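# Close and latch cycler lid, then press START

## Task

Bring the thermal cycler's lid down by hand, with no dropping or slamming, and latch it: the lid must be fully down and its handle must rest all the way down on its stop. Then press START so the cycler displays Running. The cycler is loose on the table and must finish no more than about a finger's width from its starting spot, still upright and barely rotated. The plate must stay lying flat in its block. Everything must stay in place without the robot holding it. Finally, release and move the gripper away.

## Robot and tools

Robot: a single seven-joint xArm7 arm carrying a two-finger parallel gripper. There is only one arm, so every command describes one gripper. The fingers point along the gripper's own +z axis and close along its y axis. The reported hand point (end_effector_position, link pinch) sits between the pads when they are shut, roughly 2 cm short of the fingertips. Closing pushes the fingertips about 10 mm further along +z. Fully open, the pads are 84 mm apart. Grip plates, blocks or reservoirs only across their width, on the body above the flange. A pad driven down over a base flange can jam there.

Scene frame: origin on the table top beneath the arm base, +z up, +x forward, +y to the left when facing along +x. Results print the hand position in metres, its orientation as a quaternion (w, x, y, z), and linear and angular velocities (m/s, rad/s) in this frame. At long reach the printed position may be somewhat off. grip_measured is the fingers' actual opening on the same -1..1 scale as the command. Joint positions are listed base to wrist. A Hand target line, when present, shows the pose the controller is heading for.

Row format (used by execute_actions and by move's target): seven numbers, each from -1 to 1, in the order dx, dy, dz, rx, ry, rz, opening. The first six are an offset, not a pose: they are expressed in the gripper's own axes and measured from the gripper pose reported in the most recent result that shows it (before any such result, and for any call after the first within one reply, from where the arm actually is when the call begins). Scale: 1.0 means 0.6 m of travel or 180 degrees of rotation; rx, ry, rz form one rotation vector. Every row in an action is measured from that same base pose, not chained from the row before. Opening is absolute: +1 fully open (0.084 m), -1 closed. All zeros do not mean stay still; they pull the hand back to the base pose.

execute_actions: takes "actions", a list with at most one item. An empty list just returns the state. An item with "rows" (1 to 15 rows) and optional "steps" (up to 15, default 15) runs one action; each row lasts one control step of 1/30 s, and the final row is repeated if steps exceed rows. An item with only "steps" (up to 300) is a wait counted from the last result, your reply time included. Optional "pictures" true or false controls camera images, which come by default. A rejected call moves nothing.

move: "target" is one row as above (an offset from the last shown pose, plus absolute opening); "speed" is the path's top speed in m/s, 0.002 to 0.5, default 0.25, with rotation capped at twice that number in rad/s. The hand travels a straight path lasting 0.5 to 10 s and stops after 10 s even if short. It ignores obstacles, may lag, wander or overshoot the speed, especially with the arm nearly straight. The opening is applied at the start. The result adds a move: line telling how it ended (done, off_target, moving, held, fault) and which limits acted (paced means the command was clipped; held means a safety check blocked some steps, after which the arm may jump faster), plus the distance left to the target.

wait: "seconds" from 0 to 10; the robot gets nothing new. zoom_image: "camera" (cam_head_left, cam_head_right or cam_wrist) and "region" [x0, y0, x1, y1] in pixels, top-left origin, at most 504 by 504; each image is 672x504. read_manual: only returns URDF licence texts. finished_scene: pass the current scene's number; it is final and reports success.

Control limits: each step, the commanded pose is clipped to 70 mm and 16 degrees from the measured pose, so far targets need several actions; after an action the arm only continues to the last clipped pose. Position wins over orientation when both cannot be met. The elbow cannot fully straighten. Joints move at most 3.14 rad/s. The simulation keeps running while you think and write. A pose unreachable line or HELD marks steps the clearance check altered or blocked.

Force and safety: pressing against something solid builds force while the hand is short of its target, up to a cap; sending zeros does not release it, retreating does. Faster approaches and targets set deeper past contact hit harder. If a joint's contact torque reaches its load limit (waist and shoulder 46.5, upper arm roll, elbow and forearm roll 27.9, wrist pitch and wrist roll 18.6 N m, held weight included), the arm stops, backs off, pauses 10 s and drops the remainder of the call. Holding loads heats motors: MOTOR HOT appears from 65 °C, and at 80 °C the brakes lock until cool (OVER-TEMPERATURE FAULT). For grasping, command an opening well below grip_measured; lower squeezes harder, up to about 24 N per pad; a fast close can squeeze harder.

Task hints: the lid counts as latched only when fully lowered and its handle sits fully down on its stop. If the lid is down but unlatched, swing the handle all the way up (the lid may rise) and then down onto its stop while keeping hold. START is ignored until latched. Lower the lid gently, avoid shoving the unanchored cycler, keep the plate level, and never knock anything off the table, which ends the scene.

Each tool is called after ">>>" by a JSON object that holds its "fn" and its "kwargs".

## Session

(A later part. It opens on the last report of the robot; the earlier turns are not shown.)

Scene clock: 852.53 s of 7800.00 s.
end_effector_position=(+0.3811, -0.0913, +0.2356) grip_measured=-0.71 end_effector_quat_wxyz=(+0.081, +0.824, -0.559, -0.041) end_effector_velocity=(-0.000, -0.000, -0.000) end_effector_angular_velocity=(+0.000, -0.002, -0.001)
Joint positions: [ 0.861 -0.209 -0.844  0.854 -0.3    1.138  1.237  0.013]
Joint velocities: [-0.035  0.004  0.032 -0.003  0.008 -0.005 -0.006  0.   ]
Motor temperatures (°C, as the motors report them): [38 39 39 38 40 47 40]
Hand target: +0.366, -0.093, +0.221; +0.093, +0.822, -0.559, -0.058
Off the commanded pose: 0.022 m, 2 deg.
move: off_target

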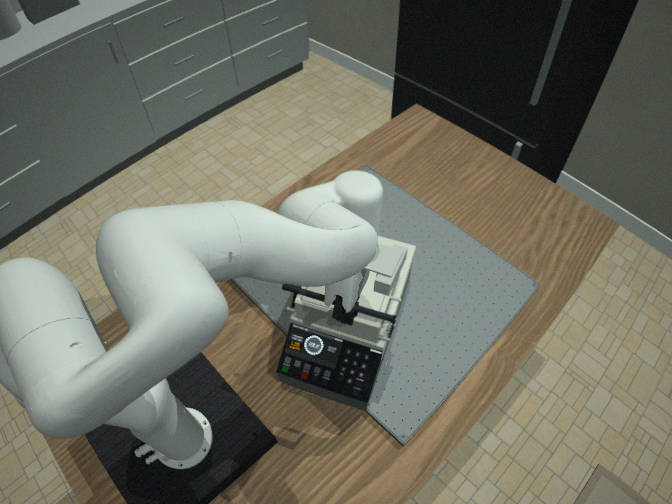

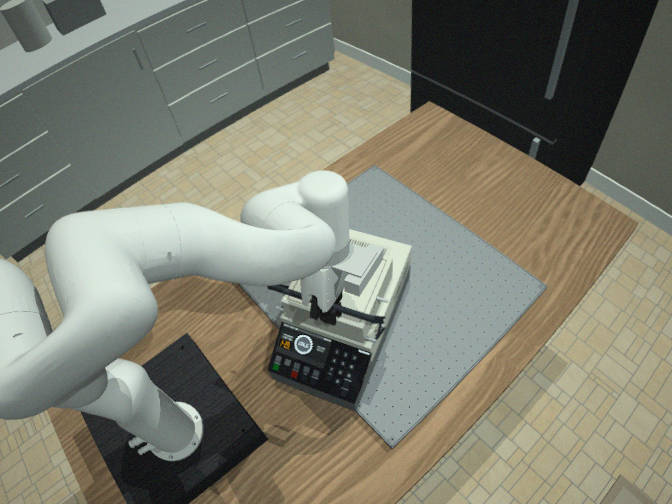

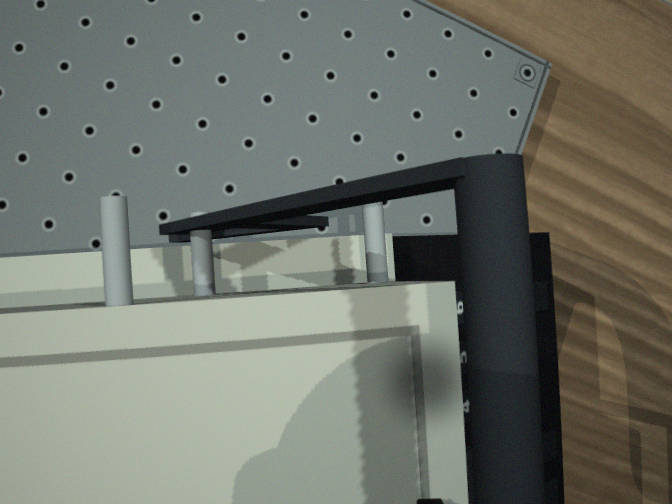

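>>> {"fn": "move", "kwargs": {"target": [0,0,-0.004,0.01,0,0,-0.6], "speed": 0.01}}

>>> {"fn": "zoom_image", "kwargs": {"camera": "cam_head_right", "region": [260,260,400,380]}}

Scene clock: 856.43 s of 7800.00 s.
end_effector_position=(+0.3823, -0.0913, +0.2387) grip_measured=-0.63 end_effector_quat_wxyz=(+0.068, +0.825, -0.560, -0.032) end_effector_velocity=(-0.000, +0.001, -0.000) end_effector_angular_velocity=(+0.002, -0.001, +0.000)
Joint positions: [ 0.852 -0.244 -0.837  0.836 -0.315  1.118  1.246  0.017]
Joint velocities: [-0.    -0.004  0.001 -0.002 -0.    -0.001  0.001  0.   ]
Motor temperatures (°C, as the motors report them): [38 39 40 38 40 47 40]
Hand target: +0.382, -0.091, +0.238; +0.068, +0.825, -0.560, -0.032
Off the commanded pose: 0.001 m, 0 deg.
move: done

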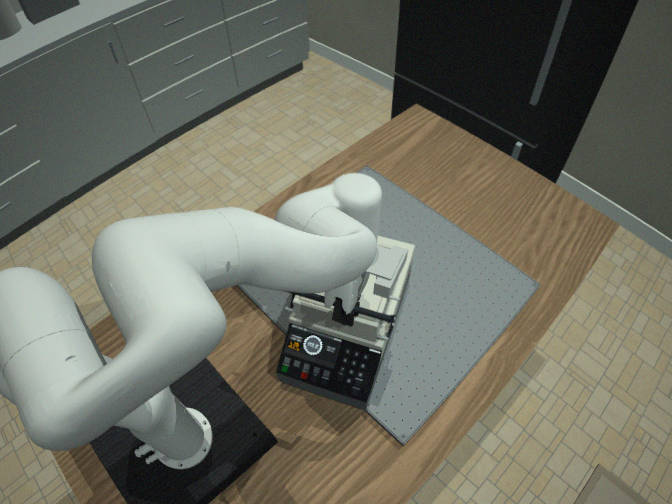

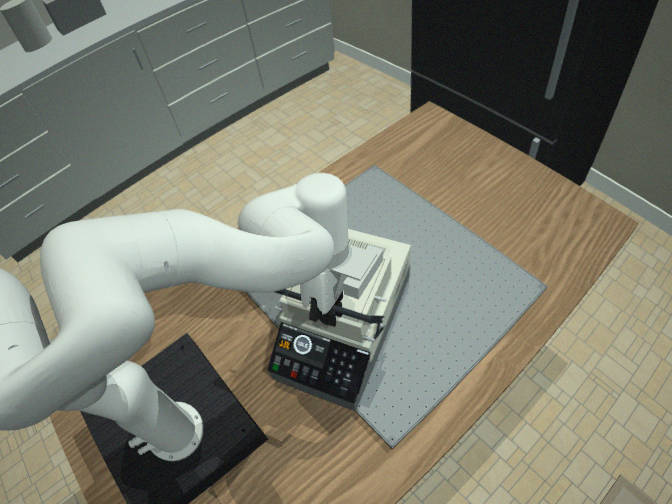

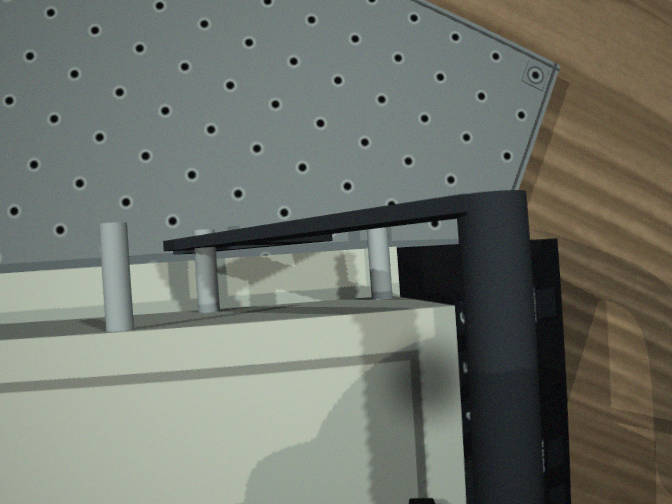

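Region (260, 260, 400, 380) of cam_head_right's 672x504 image, scaled by 3.600, with more detail than that image has; it fills the top 432 rows of this view, and the rest is white.

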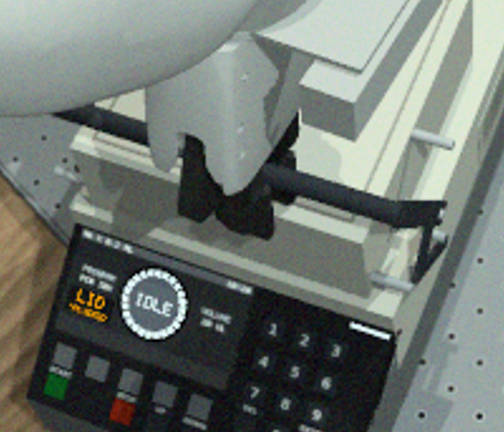

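>>> {"fn": "move", "kwargs": {"target": [0,0,-0.025,0,0,0,-0.55], "speed": 0.01}}

>>> {"fn": "move", "kwargs": {"target": [0,0,0,0,0,0,-1]}}

>>> {"fn": "move", "kwargs": {"target": [0,0.02,0.03,-0.02,0,0,-1], "speed": 0.01}}

Scene clock: 859.57 s of 7800.00 s.
end_effector_position=(+0.3841, -0.0901, +0.2533) grip_measured=-0.57 end_effector_quat_wxyz=(+0.068, +0.825, -0.560, -0.032) end_effector_velocity=(+0.000, -0.000, +0.001) end_effector_angular_velocity=(-0.000, -0.000, -0.000)
Joint positions: [ 0.852 -0.261 -0.822  0.868 -0.316  1.165  1.251  0.019]
Joint velocities: [ 0.    -0.001  0.     0.002 -0.     0.002  0.    -0.   ]
Motor temperatures (°C, as the motors report them): [38 39 40 38 40 47 40]
Hand target: +0.384, -0.090, +0.254; +0.068, +0.825, -0.560, -0.032
Off the commanded pose: 0.000 m, 0 deg.
move: done

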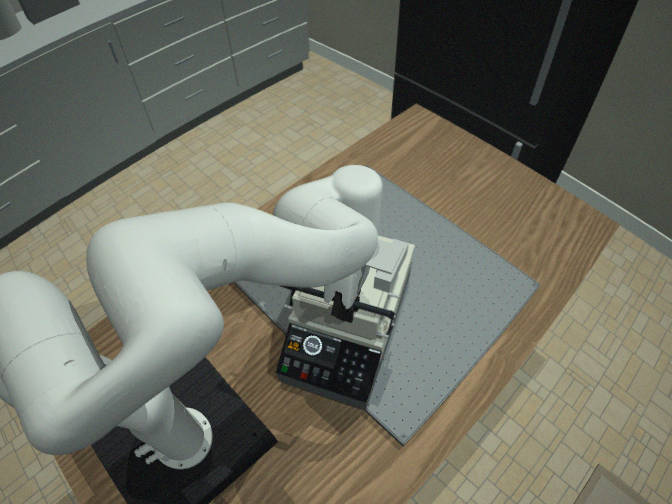

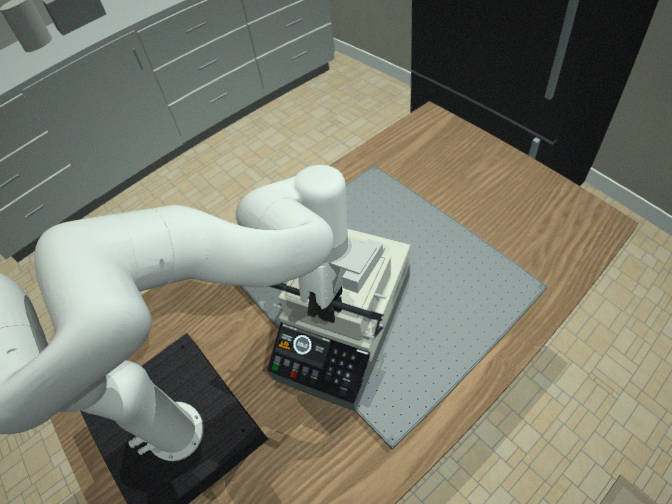

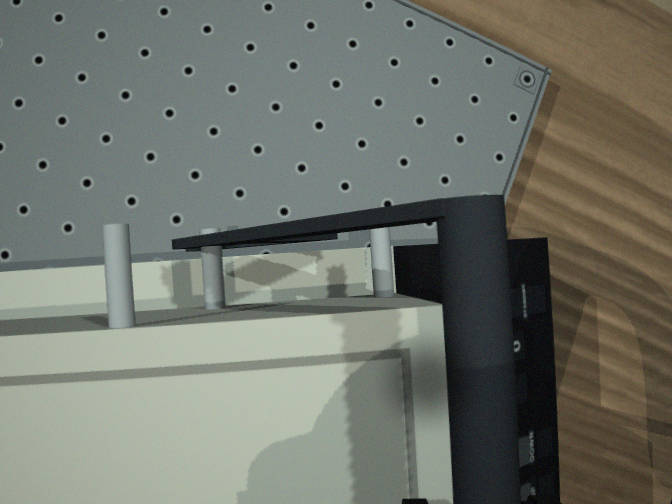

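Scene clock: 860.07 s of 7800.00 s.
end_effector_position=(+0.3841, -0.0889, +0.2530) grip_measured=-0.72 end_effector_quat_wxyz=(+0.068, +0.826, -0.559, -0.032) end_effector_velocity=(-0.001, -0.002, -0.000) end_effector_angular_velocity=(-0.001, +0.003, -0.004)
Joint positions: [ 0.851 -0.26  -0.82   0.867 -0.315  1.164  1.251  0.012]
Joint velocities: [-0.003  0.002 -0.     0.001  0.     0.003  0.     0.   ]
Motor temperatures (°C, as the motors report them): [38 39 40 38 40 46 40]
Hand target: +0.384, -0.090, +0.253; +0.068, +0.825, -0.560, -0.032
Off the commanded pose: 0.001 m, 0 deg.
move: done

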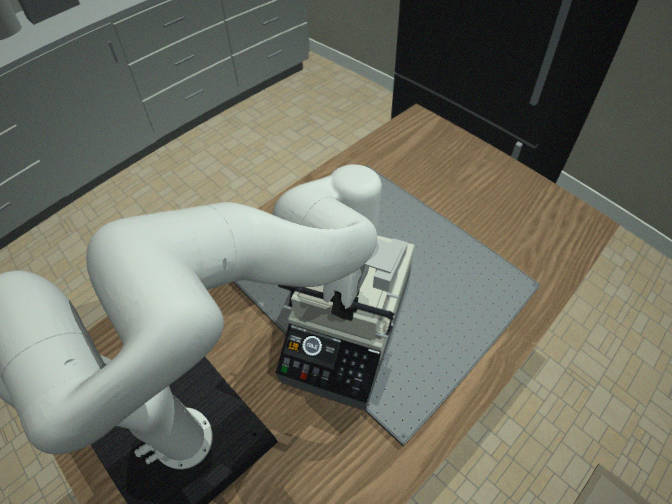

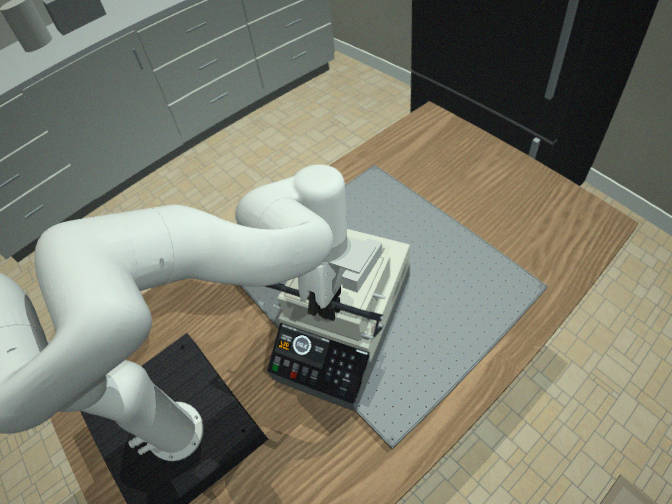

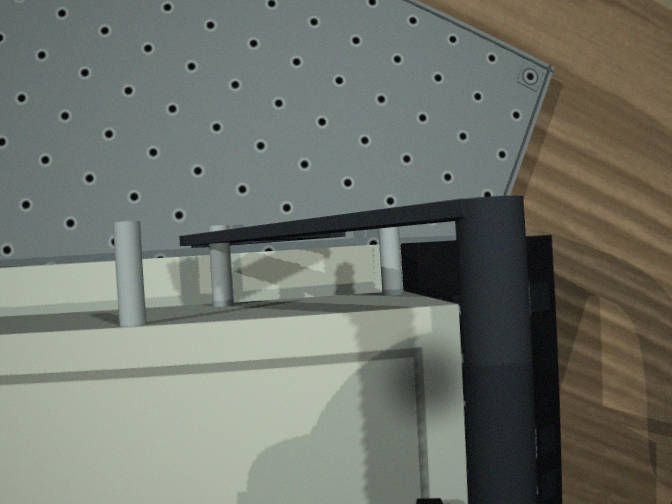

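Scene clock: 863.43 s of 7800.00 s.
end_effector_position=(+0.3725, -0.0944, +0.2385) grip_measured=-0.72 end_effector_quat_wxyz=(+0.092, +0.824, -0.558, -0.047) end_effector_velocity=(+0.000, -0.001, -0.000) end_effector_angular_velocity=(-0.002, +0.002, -0.002)
Joint positions: [ 0.849 -0.226 -0.83   0.851 -0.32   1.174  1.245  0.012]
Joint velocities: [-0.001  0.004 -0.001  0.002  0.001  0.001 -0.     0.   ]
Motor temperatures (°C, as the motors report them): [38 39 39 38 40 46 40]
Hand target: +0.371, -0.095, +0.237; +0.094, +0.823, -0.558, -0.049
Off the commanded pose: 0.002 m, 0 deg.
move: done

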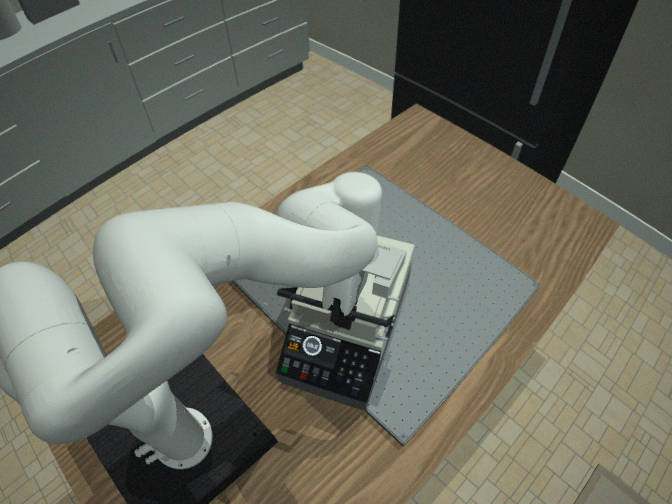

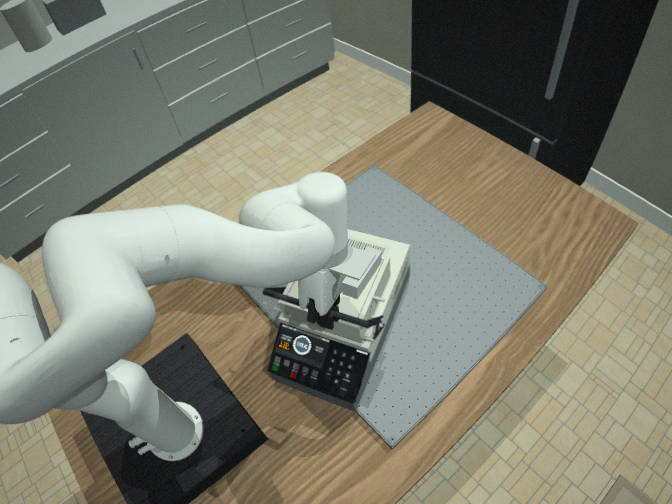

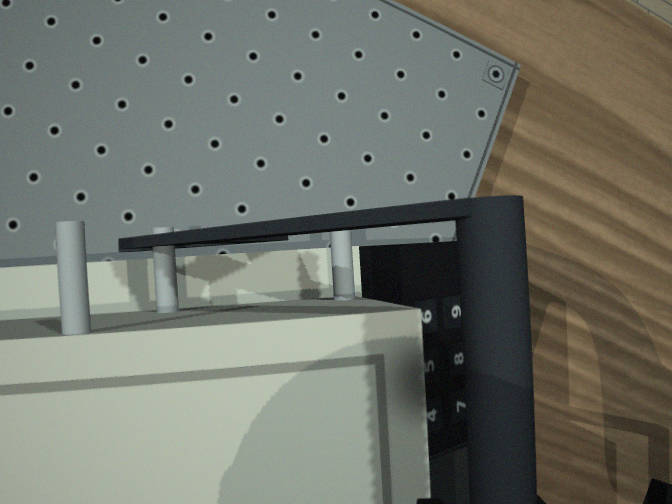

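>>> {"fn": "move", "kwargs": {"target": [0,0.014,0.03,0,0,0,-1], "speed": 0.01}}

Scene clock: 866.60 s of 7800.00 s.
end_effector_position=(+0.3748, -0.1001, +0.2355) grip_measured=-0.72 end_effector_quat_wxyz=(+0.084, +0.825, -0.558, -0.032) end_effector_velocity=(-0.000, -0.000, -0.000) end_effector_angular_velocity=(+0.001, -0.001, -0.000)
Joint positions: [ 0.819 -0.241 -0.816  0.826 -0.34   1.128  1.245  0.012]
Joint velocities: [-0.025  0.003  0.022 -0.003  0.007 -0.003 -0.006 -0.   ]
Motor temperatures (°C, as the motors report them): [38 39 40 38 40 46 40]
Hand target: +0.361, -0.099, +0.223; +0.092, +0.824, -0.558, -0.047
Off the commanded pose: 0.019 m, 2 deg.
move: off_target

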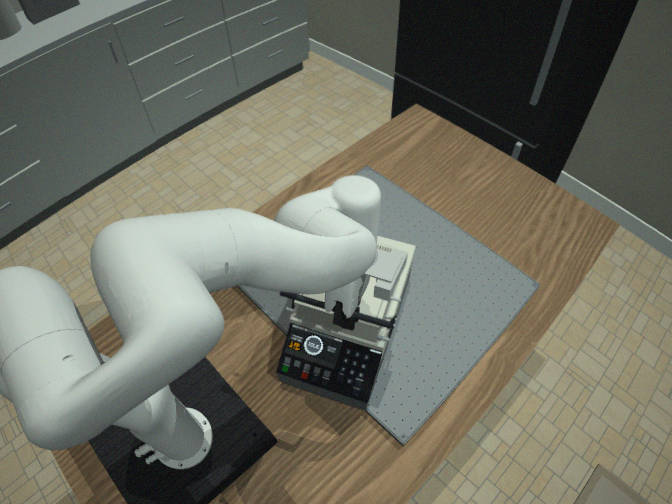

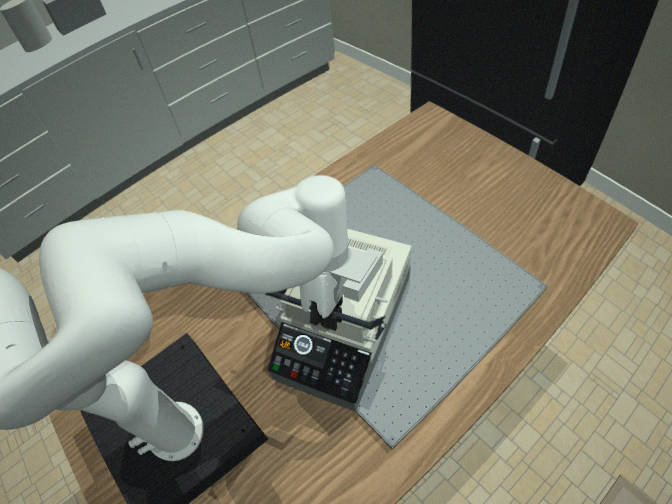

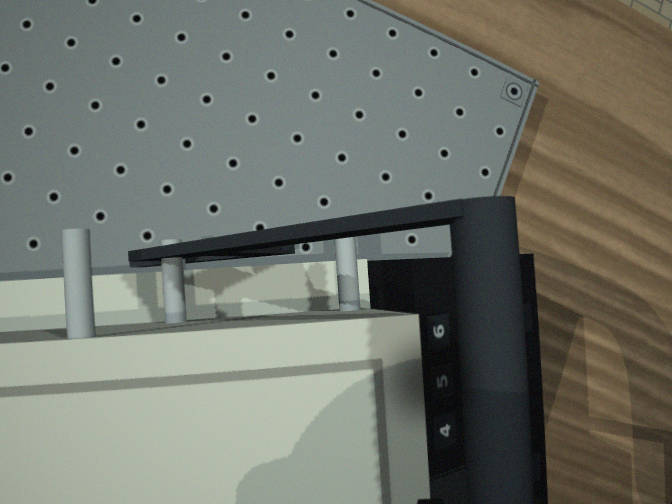

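>>> {"fn": "move", "kwargs": {"target": [0,0.015,-0.003,0.07,0,0,-1], "speed": 0.02}}

>>> {"fn": "move", "kwargs": {"target": [0,0.012,0.02,0,0,0,-1], "speed": 0.01}}

Scene clock: 874.43 s of 7800.00 s.
end_effector_position=(+0.3668, -0.1033, +0.2388) grip_measured=-0.72 end_effector_quat_wxyz=(-0.006, +0.829, -0.558, +0.029) end_effector_velocity=(+0.000, +0.000, +0.000) end_effector_angular_velocity=(+0.001, -0.004, +0.001)
Joint positions: [ 0.689 -0.467 -0.762  0.644 -0.422  0.946  1.253  0.012]
Joint velocities: [-0.002 -0.003  0.002 -0.002 -0.    -0.004 -0.    -0.   ]
Motor temperatures (°C, as the motors report them): [38 39 40 38 40 47 40]
Hand target: +0.367, -0.103, +0.239; -0.006, +0.829, -0.558, +0.029
Off the commanded pose: 0.000 m, 0 deg.
move: done

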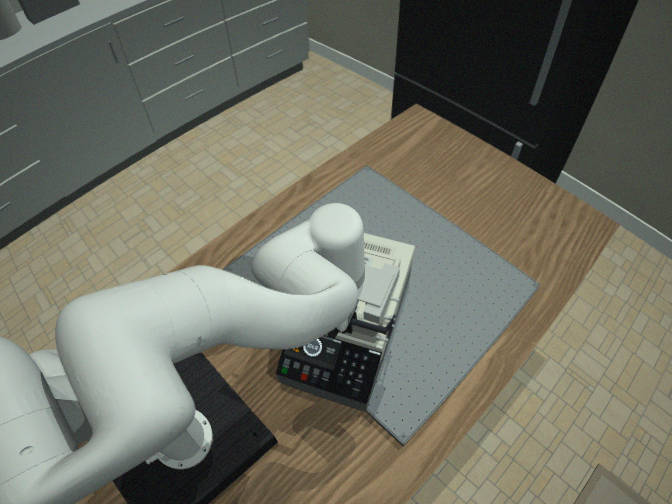

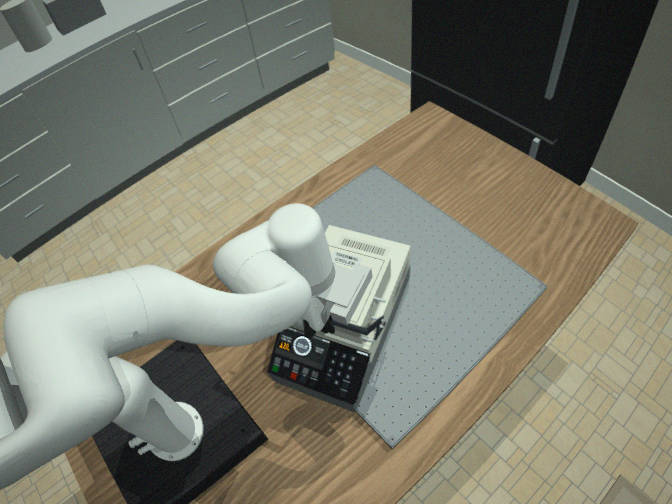

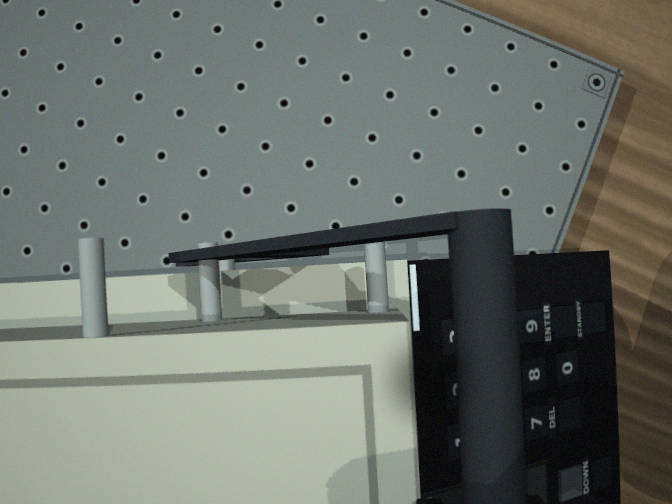

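Scene clock: 876.07 s of 7800.00 s.
end_effector_position=(+0.3680, -0.1074, +0.2336) grip_measured=-0.72 end_effector_quat_wxyz=(-0.011, +0.829, -0.558, +0.039) end_effector_velocity=(+0.000, -0.000, +0.000) end_effector_angular_velocity=(-0.005, +0.003, +0.002)
Joint positions: [ 0.67  -0.464 -0.764  0.622 -0.432  0.902  1.246  0.013]
Joint velocities: [-0.014  0.01   0.015  0.002  0.008 -0.001 -0.007 -0.   ]
Motor temperatures (°C, as the motors report them): [38 39 40 38 40 47 40]
Hand target: +0.361, -0.106, +0.227; -0.006, +0.829, -0.558, +0.029
Off the commanded pose: 0.010 m, 1 deg.
move: off_target

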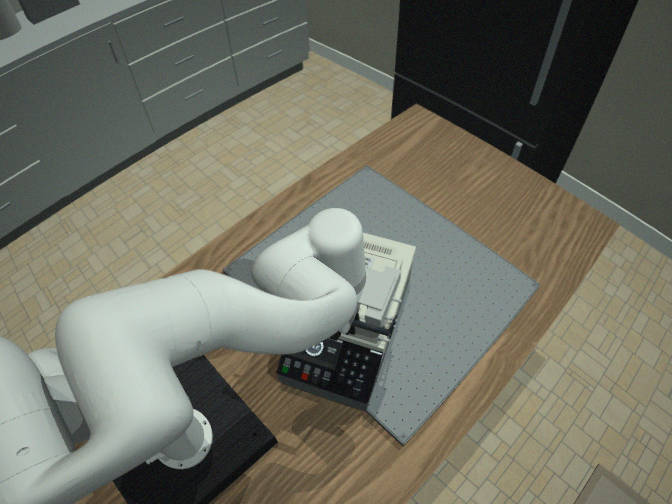

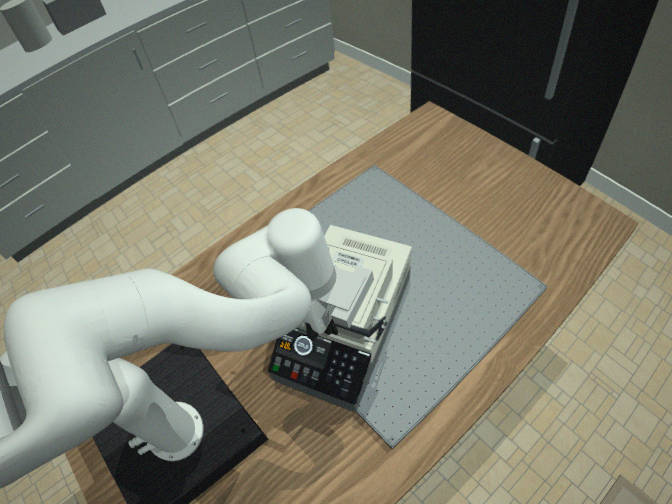

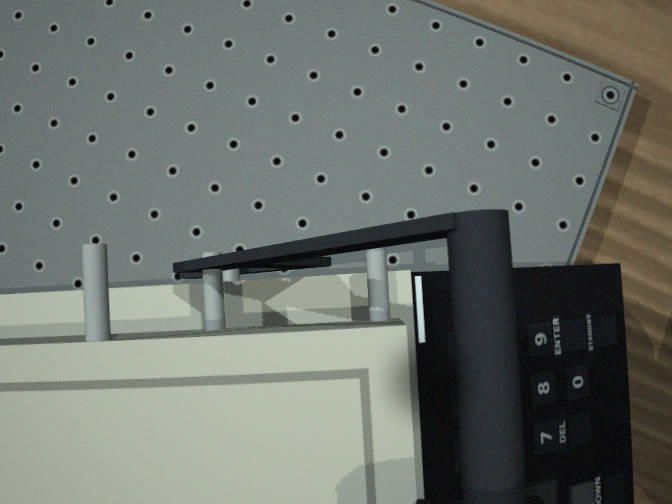

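>>> {"fn": "move", "kwargs": {"target": [0,0,-0.006,0,0,0,-0.2], "speed": 0.02}}

>>> {"fn": "move", "kwargs": {"target": [0,0,-0.08,0,0,0,-0.2], "speed": 0.06}}

>>> {"fn": "move", "kwargs": {"target": [0.33,-0.1,0.1,0,-0.3,0,-0.2], "speed": 0.1}}

Scene clock: 879.47 s of 7800.00 s.
end_effector_position=(+0.3672, -0.1074, +0.2364) grip_measured=-0.21 end_effector_quat_wxyz=(-0.010, +0.829, -0.558, +0.038) end_effector_velocity=(+0.000, +0.003, +0.001) end_effector_angular_velocity=(+0.002, -0.002, +0.005)
Joint positions: [ 0.669 -0.472 -0.76   0.627 -0.433  0.915  1.248  0.035]
Joint velocities: [ 0.002 -0.005  0.004 -0.001  0.001  0.002 -0.     0.   ]
Motor temperatures (°C, as the motors report them): [38 39 40 37 40 47 40]
Hand target: +0.368, -0.107, +0.237; -0.011, +0.829, -0.558, +0.039
Off the commanded pose: 0.001 m, 0 deg.
move: done

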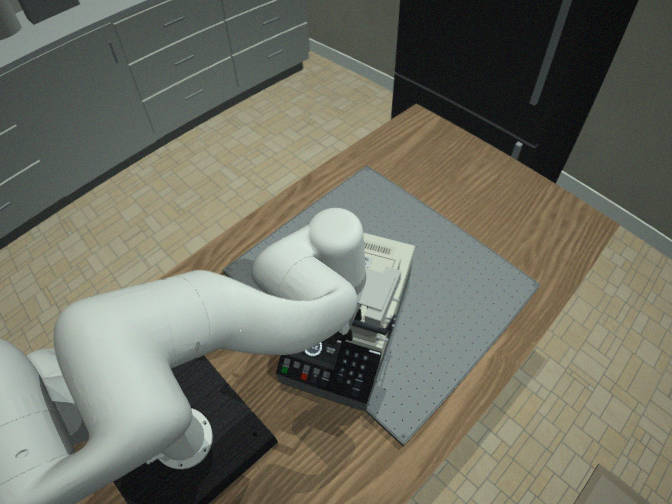

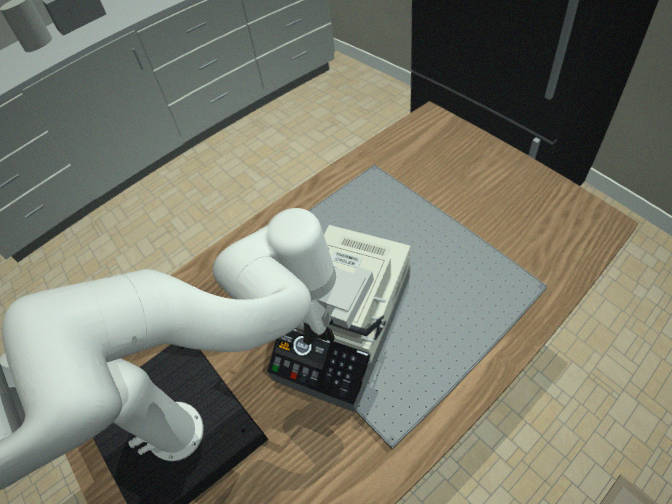

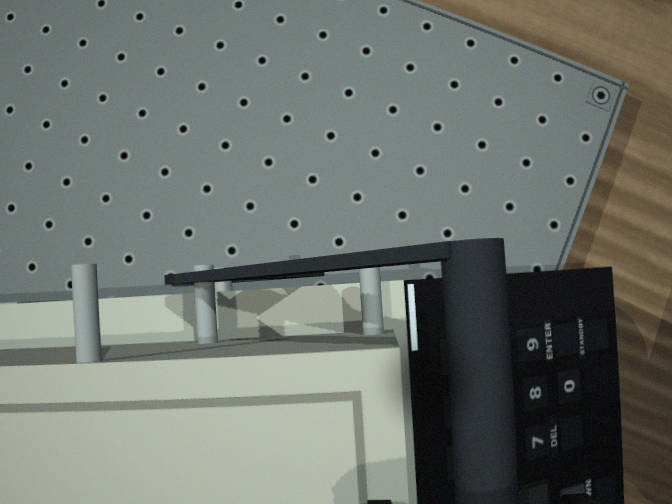

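Scene clock: 880.60 s of 7800.00 s.
end_effector_position=(+0.3636, -0.1060, +0.2842) grip_measured=-0.21 end_effector_quat_wxyz=(-0.010, +0.829, -0.558, +0.038) end_effector_velocity=(-0.002, +0.001, -0.001) end_effector_angular_velocity=(+0.000, +0.007, +0.001)
Joint positions: [ 0.654 -0.553 -0.687  0.707 -0.42   1.08   1.257  0.035]
Joint velocities: [ 0.    -0.001  0.001 -0.001  0.001  0.007  0.     0.   ]
Motor temperatures (°C, as the motors report them): [38 39 40 38 40 47 40]
Hand target: +0.364, -0.106, +0.284; -0.010, +0.829, -0.558, +0.038
Off the commanded pose: 0.000 m, 0 deg.
move: done

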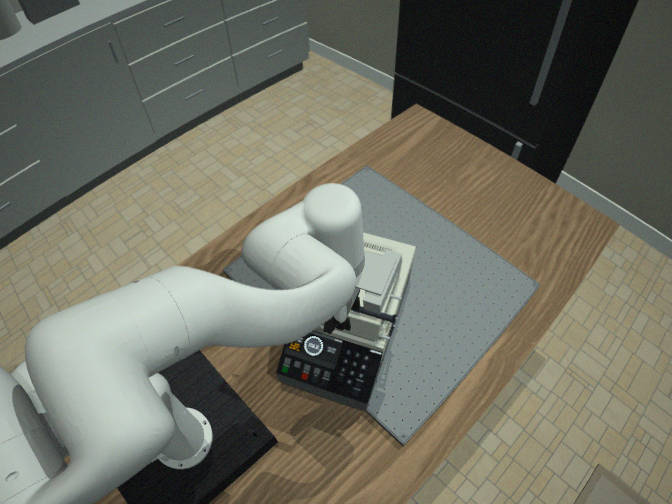

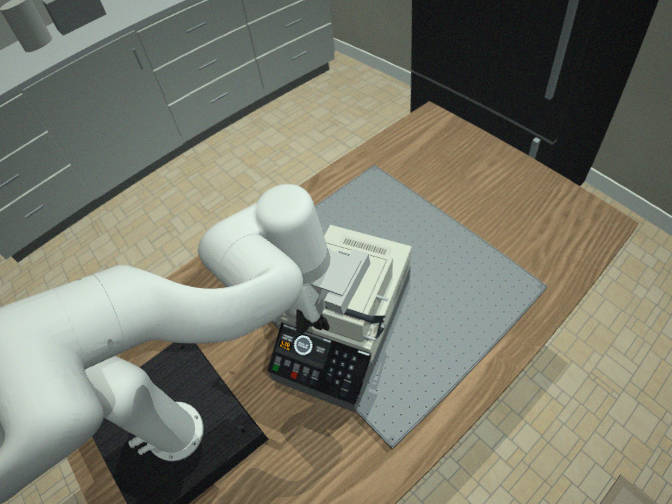

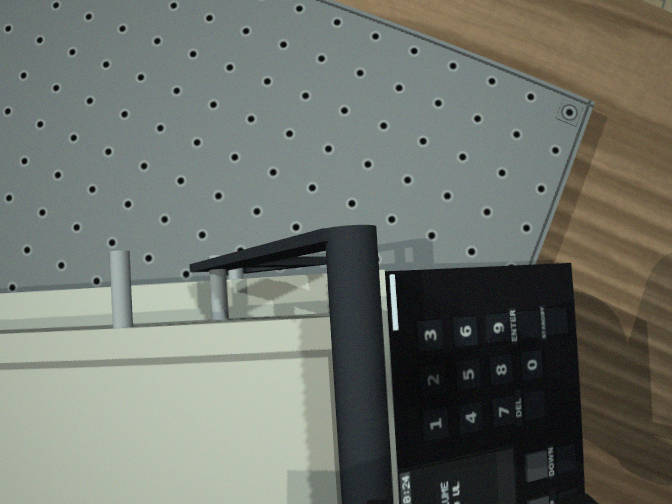

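Scene clock: 885.73 s of 7800.00 s.
end_effector_position=(+0.4967, -0.2676, +0.2374) grip_measured=-0.21 end_effector_quat_wxyz=(-0.270, +0.759, -0.508, -0.304) end_effector_velocity=(-0.001, -0.002, -0.002) end_effector_angular_velocity=(+0.007, +0.005, -0.011)
Joint positions: [-0.456  1.195 -0.619  2.708  1.042  2.282  0.508  0.035]
Joint velocities: [-0.027  0.001  0.093  0.009 -0.068 -0.015  0.023  0.   ]
Motor temperatures (°C, as the motors report them): [38 39 40 38 40 47 40]
Hand target: +0.496, -0.268, +0.237; -0.270, +0.759, -0.509, -0.304
Off the commanded pose: 0.002 m, 5 deg.
elbow stopped short: the move would have taken joint 4 (elbow) straighter than the controller allows; a more bent joint 4 avoids this.
move: off_target

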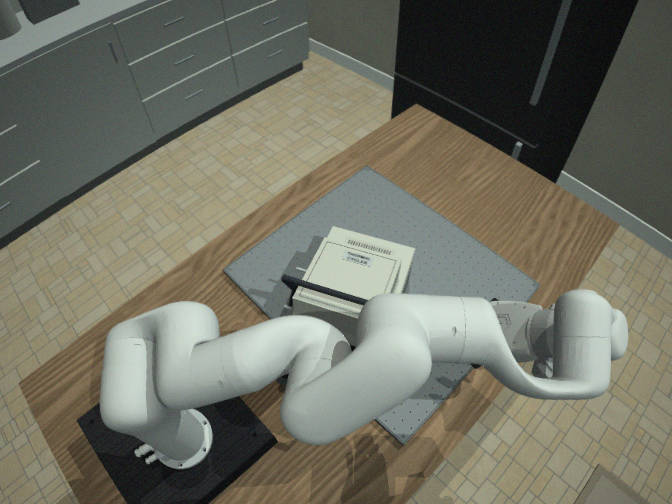

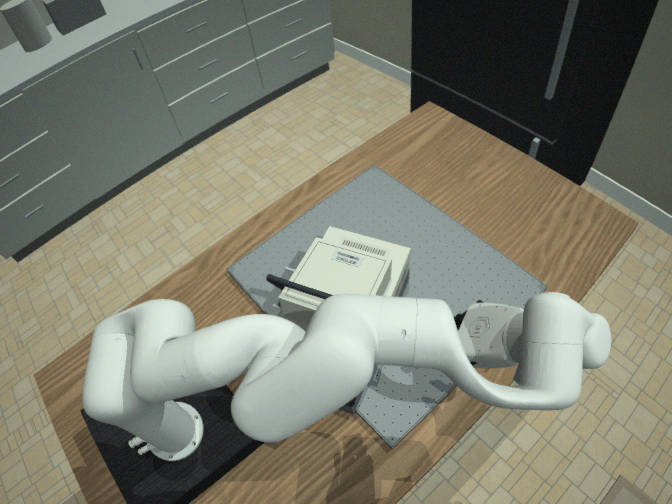

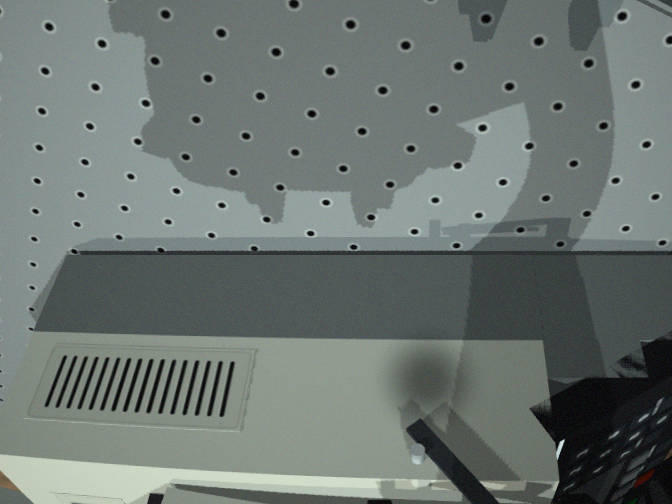

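>>> {"fn": "move", "kwargs": {"target": [-0.1,0.03,-0.1,0,0,0,-0.2], "speed": 0.05}}

Scene clock: 889.80 s of 7800.00 s.
end_effector_position=(+0.4730, -0.2795, +0.3195) grip_measured=-0.21 end_effector_quat_wxyz=(-0.275, +0.759, -0.518, -0.283) end_effector_velocity=(-0.001, -0.000, +0.001) end_effector_angular_velocity=(+0.002, +0.002, -0.001)
Joint positions: [-0.53   1.05  -0.477  2.709  0.936  2.348  0.566  0.035]
Joint velocities: [-0.021 -0.009  0.101 -0.002 -0.079 -0.015  0.017 -0.   ]
Motor temperatures (°C, as the motors report them): [38 39 40 38 40 47 40]
Hand target: +0.473, -0.280, +0.320; -0.275, +0.759, -0.518, -0.283
Off the commanded pose: 0.001 m, 3 deg.
elbow stopped short: the move would have taken joint 4 (elbow) straighter than the controller allows; a more bent joint 4 avoids this.
move: off_target

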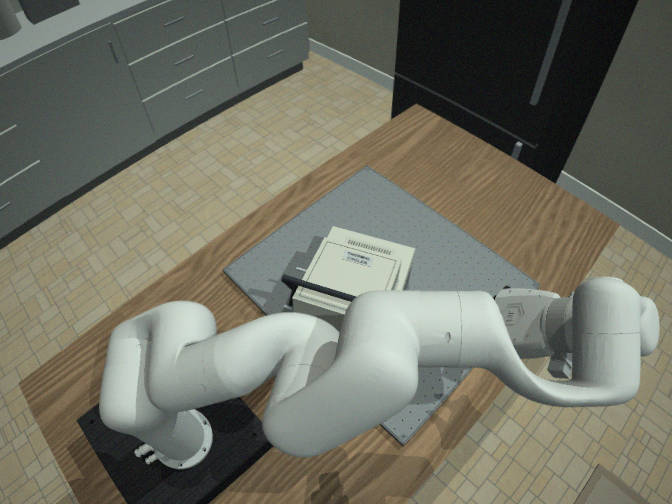

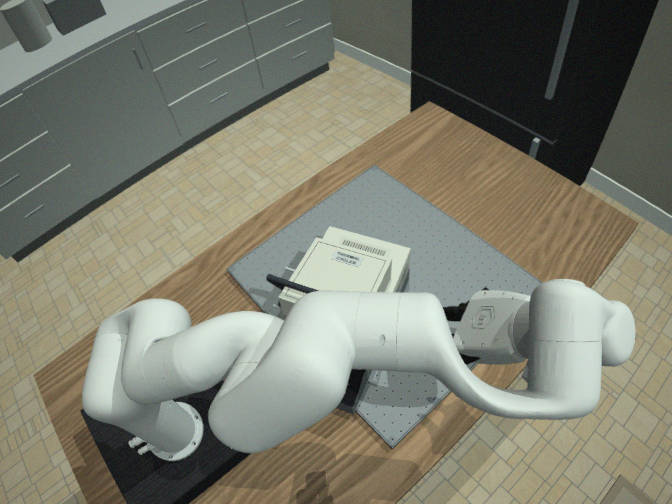

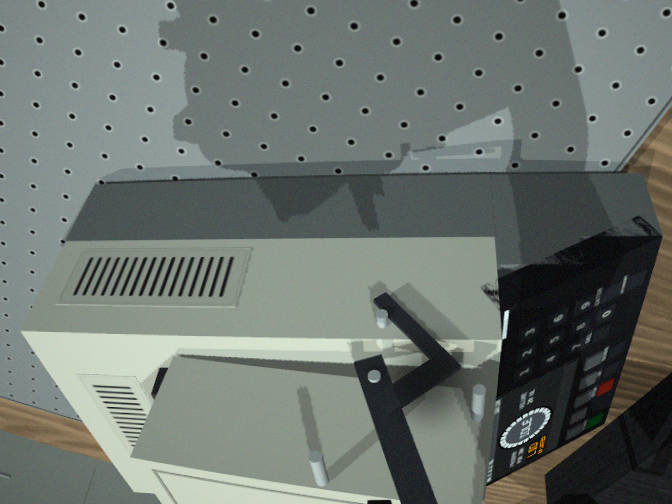

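>>> {"fn": "move", "kwargs": {"target": [-0.295,0.068,0.17,0,0.26,0,-0.85], "speed": 0.08}}

Scene clock: 899.37 s of 7800.00 s.
end_effector_position=(+0.3669, -0.1078, +0.3717) grip_measured=-0.87 end_effector_quat_wxyz=(-0.046, +0.809, -0.584, +0.040) end_effector_velocity=(-0.001, +0.001, +0.001) end_effector_angular_velocity=(-0.007, -0.003, -0.003)
Joint positions: [ 0.29  -0.512 -0.363  0.893 -0.144  1.24   1.103  0.006]
Joint velocities: [-0.002 -0.007  0.008 -0.005 -0.007 -0.002  0.01  -0.   ]
Motor temperatures (°C, as the motors report them): [38 39 39 38 40 46 40]
Hand target: +0.367, -0.108, +0.372; -0.045, +0.809, -0.584, +0.040
Off the commanded pose: 0.001 m, 0 deg.
After step 90, 1.13 s passed at rest.
move: done

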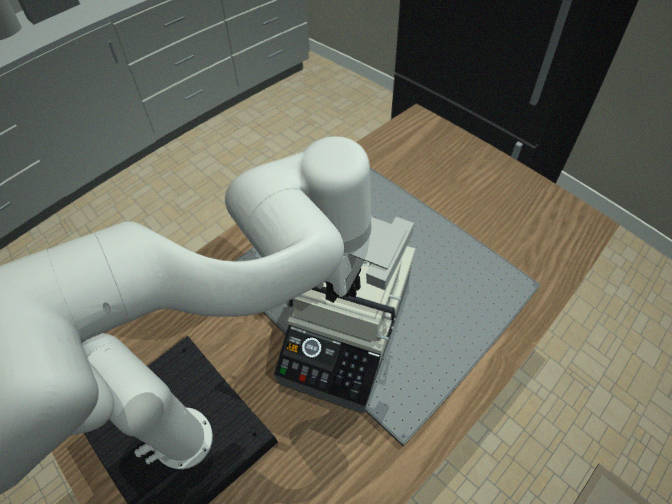

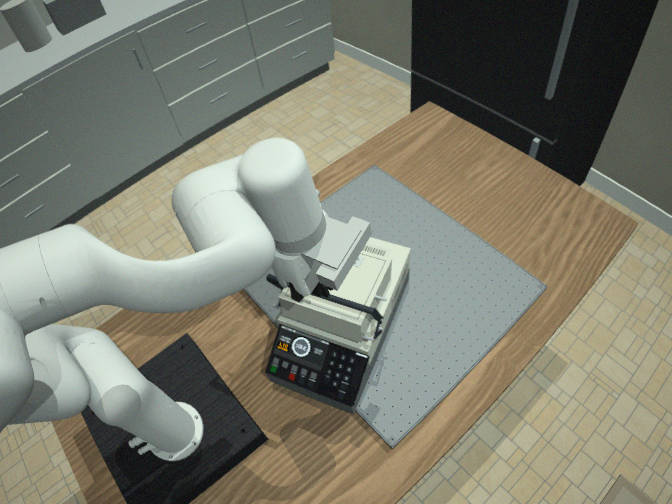

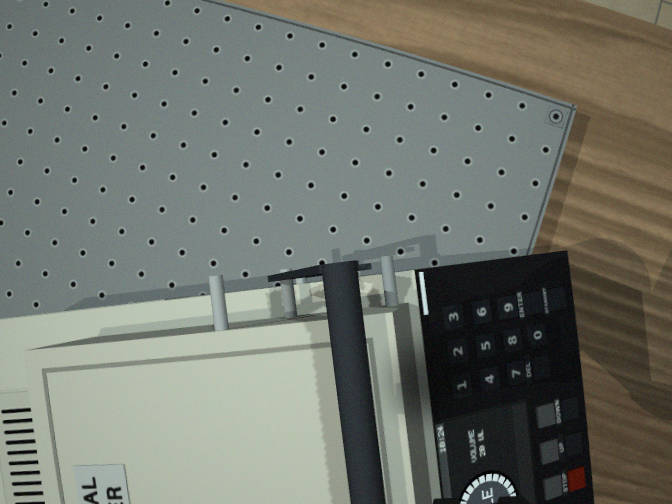

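>>> {"fn": "move", "kwargs": {"target": [0,-0.05,0.11,-0.038,0,-0.05,0.1], "speed": 0.06}}

Scene clock: 903.40 s of 7800.00 s.
end_effector_position=(+0.4029, -0.0968, +0.3098) grip_measured=+0.09 end_effector_quat_wxyz=(+0.006, +0.854, -0.521, +0.009) end_effector_velocity=(+0.001, -0.000, -0.001) end_effector_angular_velocity=(-0.002, +0.000, +0.004)
Joint positions: [ 0.349 -0.284 -0.384  0.921 -0.145  1.15   0.988  0.048]
Joint velocities: [ 0.001  0.005 -0.001  0.002 -0.001 -0.003 -0.004 -0.   ]
Motor temperatures (°C, as the motors report them): [38 39 39 39 40 46 40]
Hand target: +0.403, -0.097, +0.309; +0.006, +0.854, -0.521, +0.008
Off the commanded pose: 0.000 m, 0 deg.
move: done

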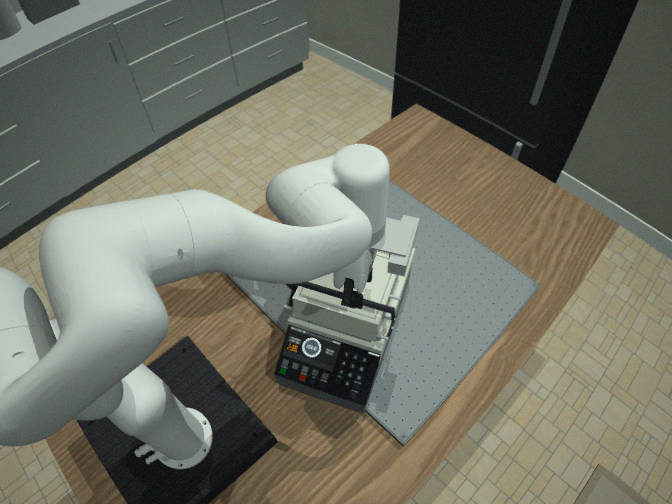

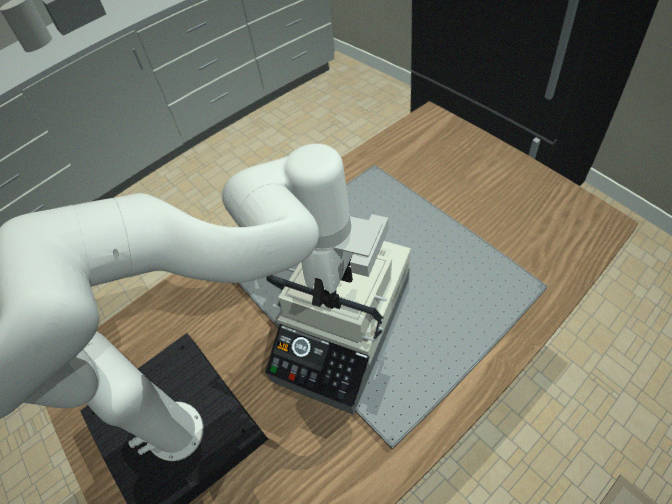

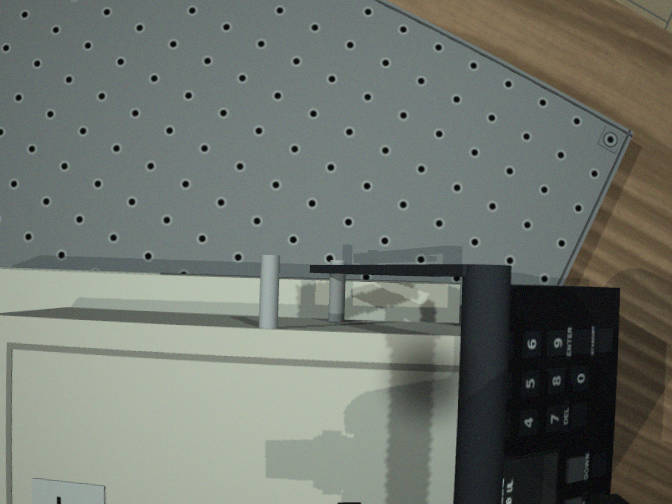

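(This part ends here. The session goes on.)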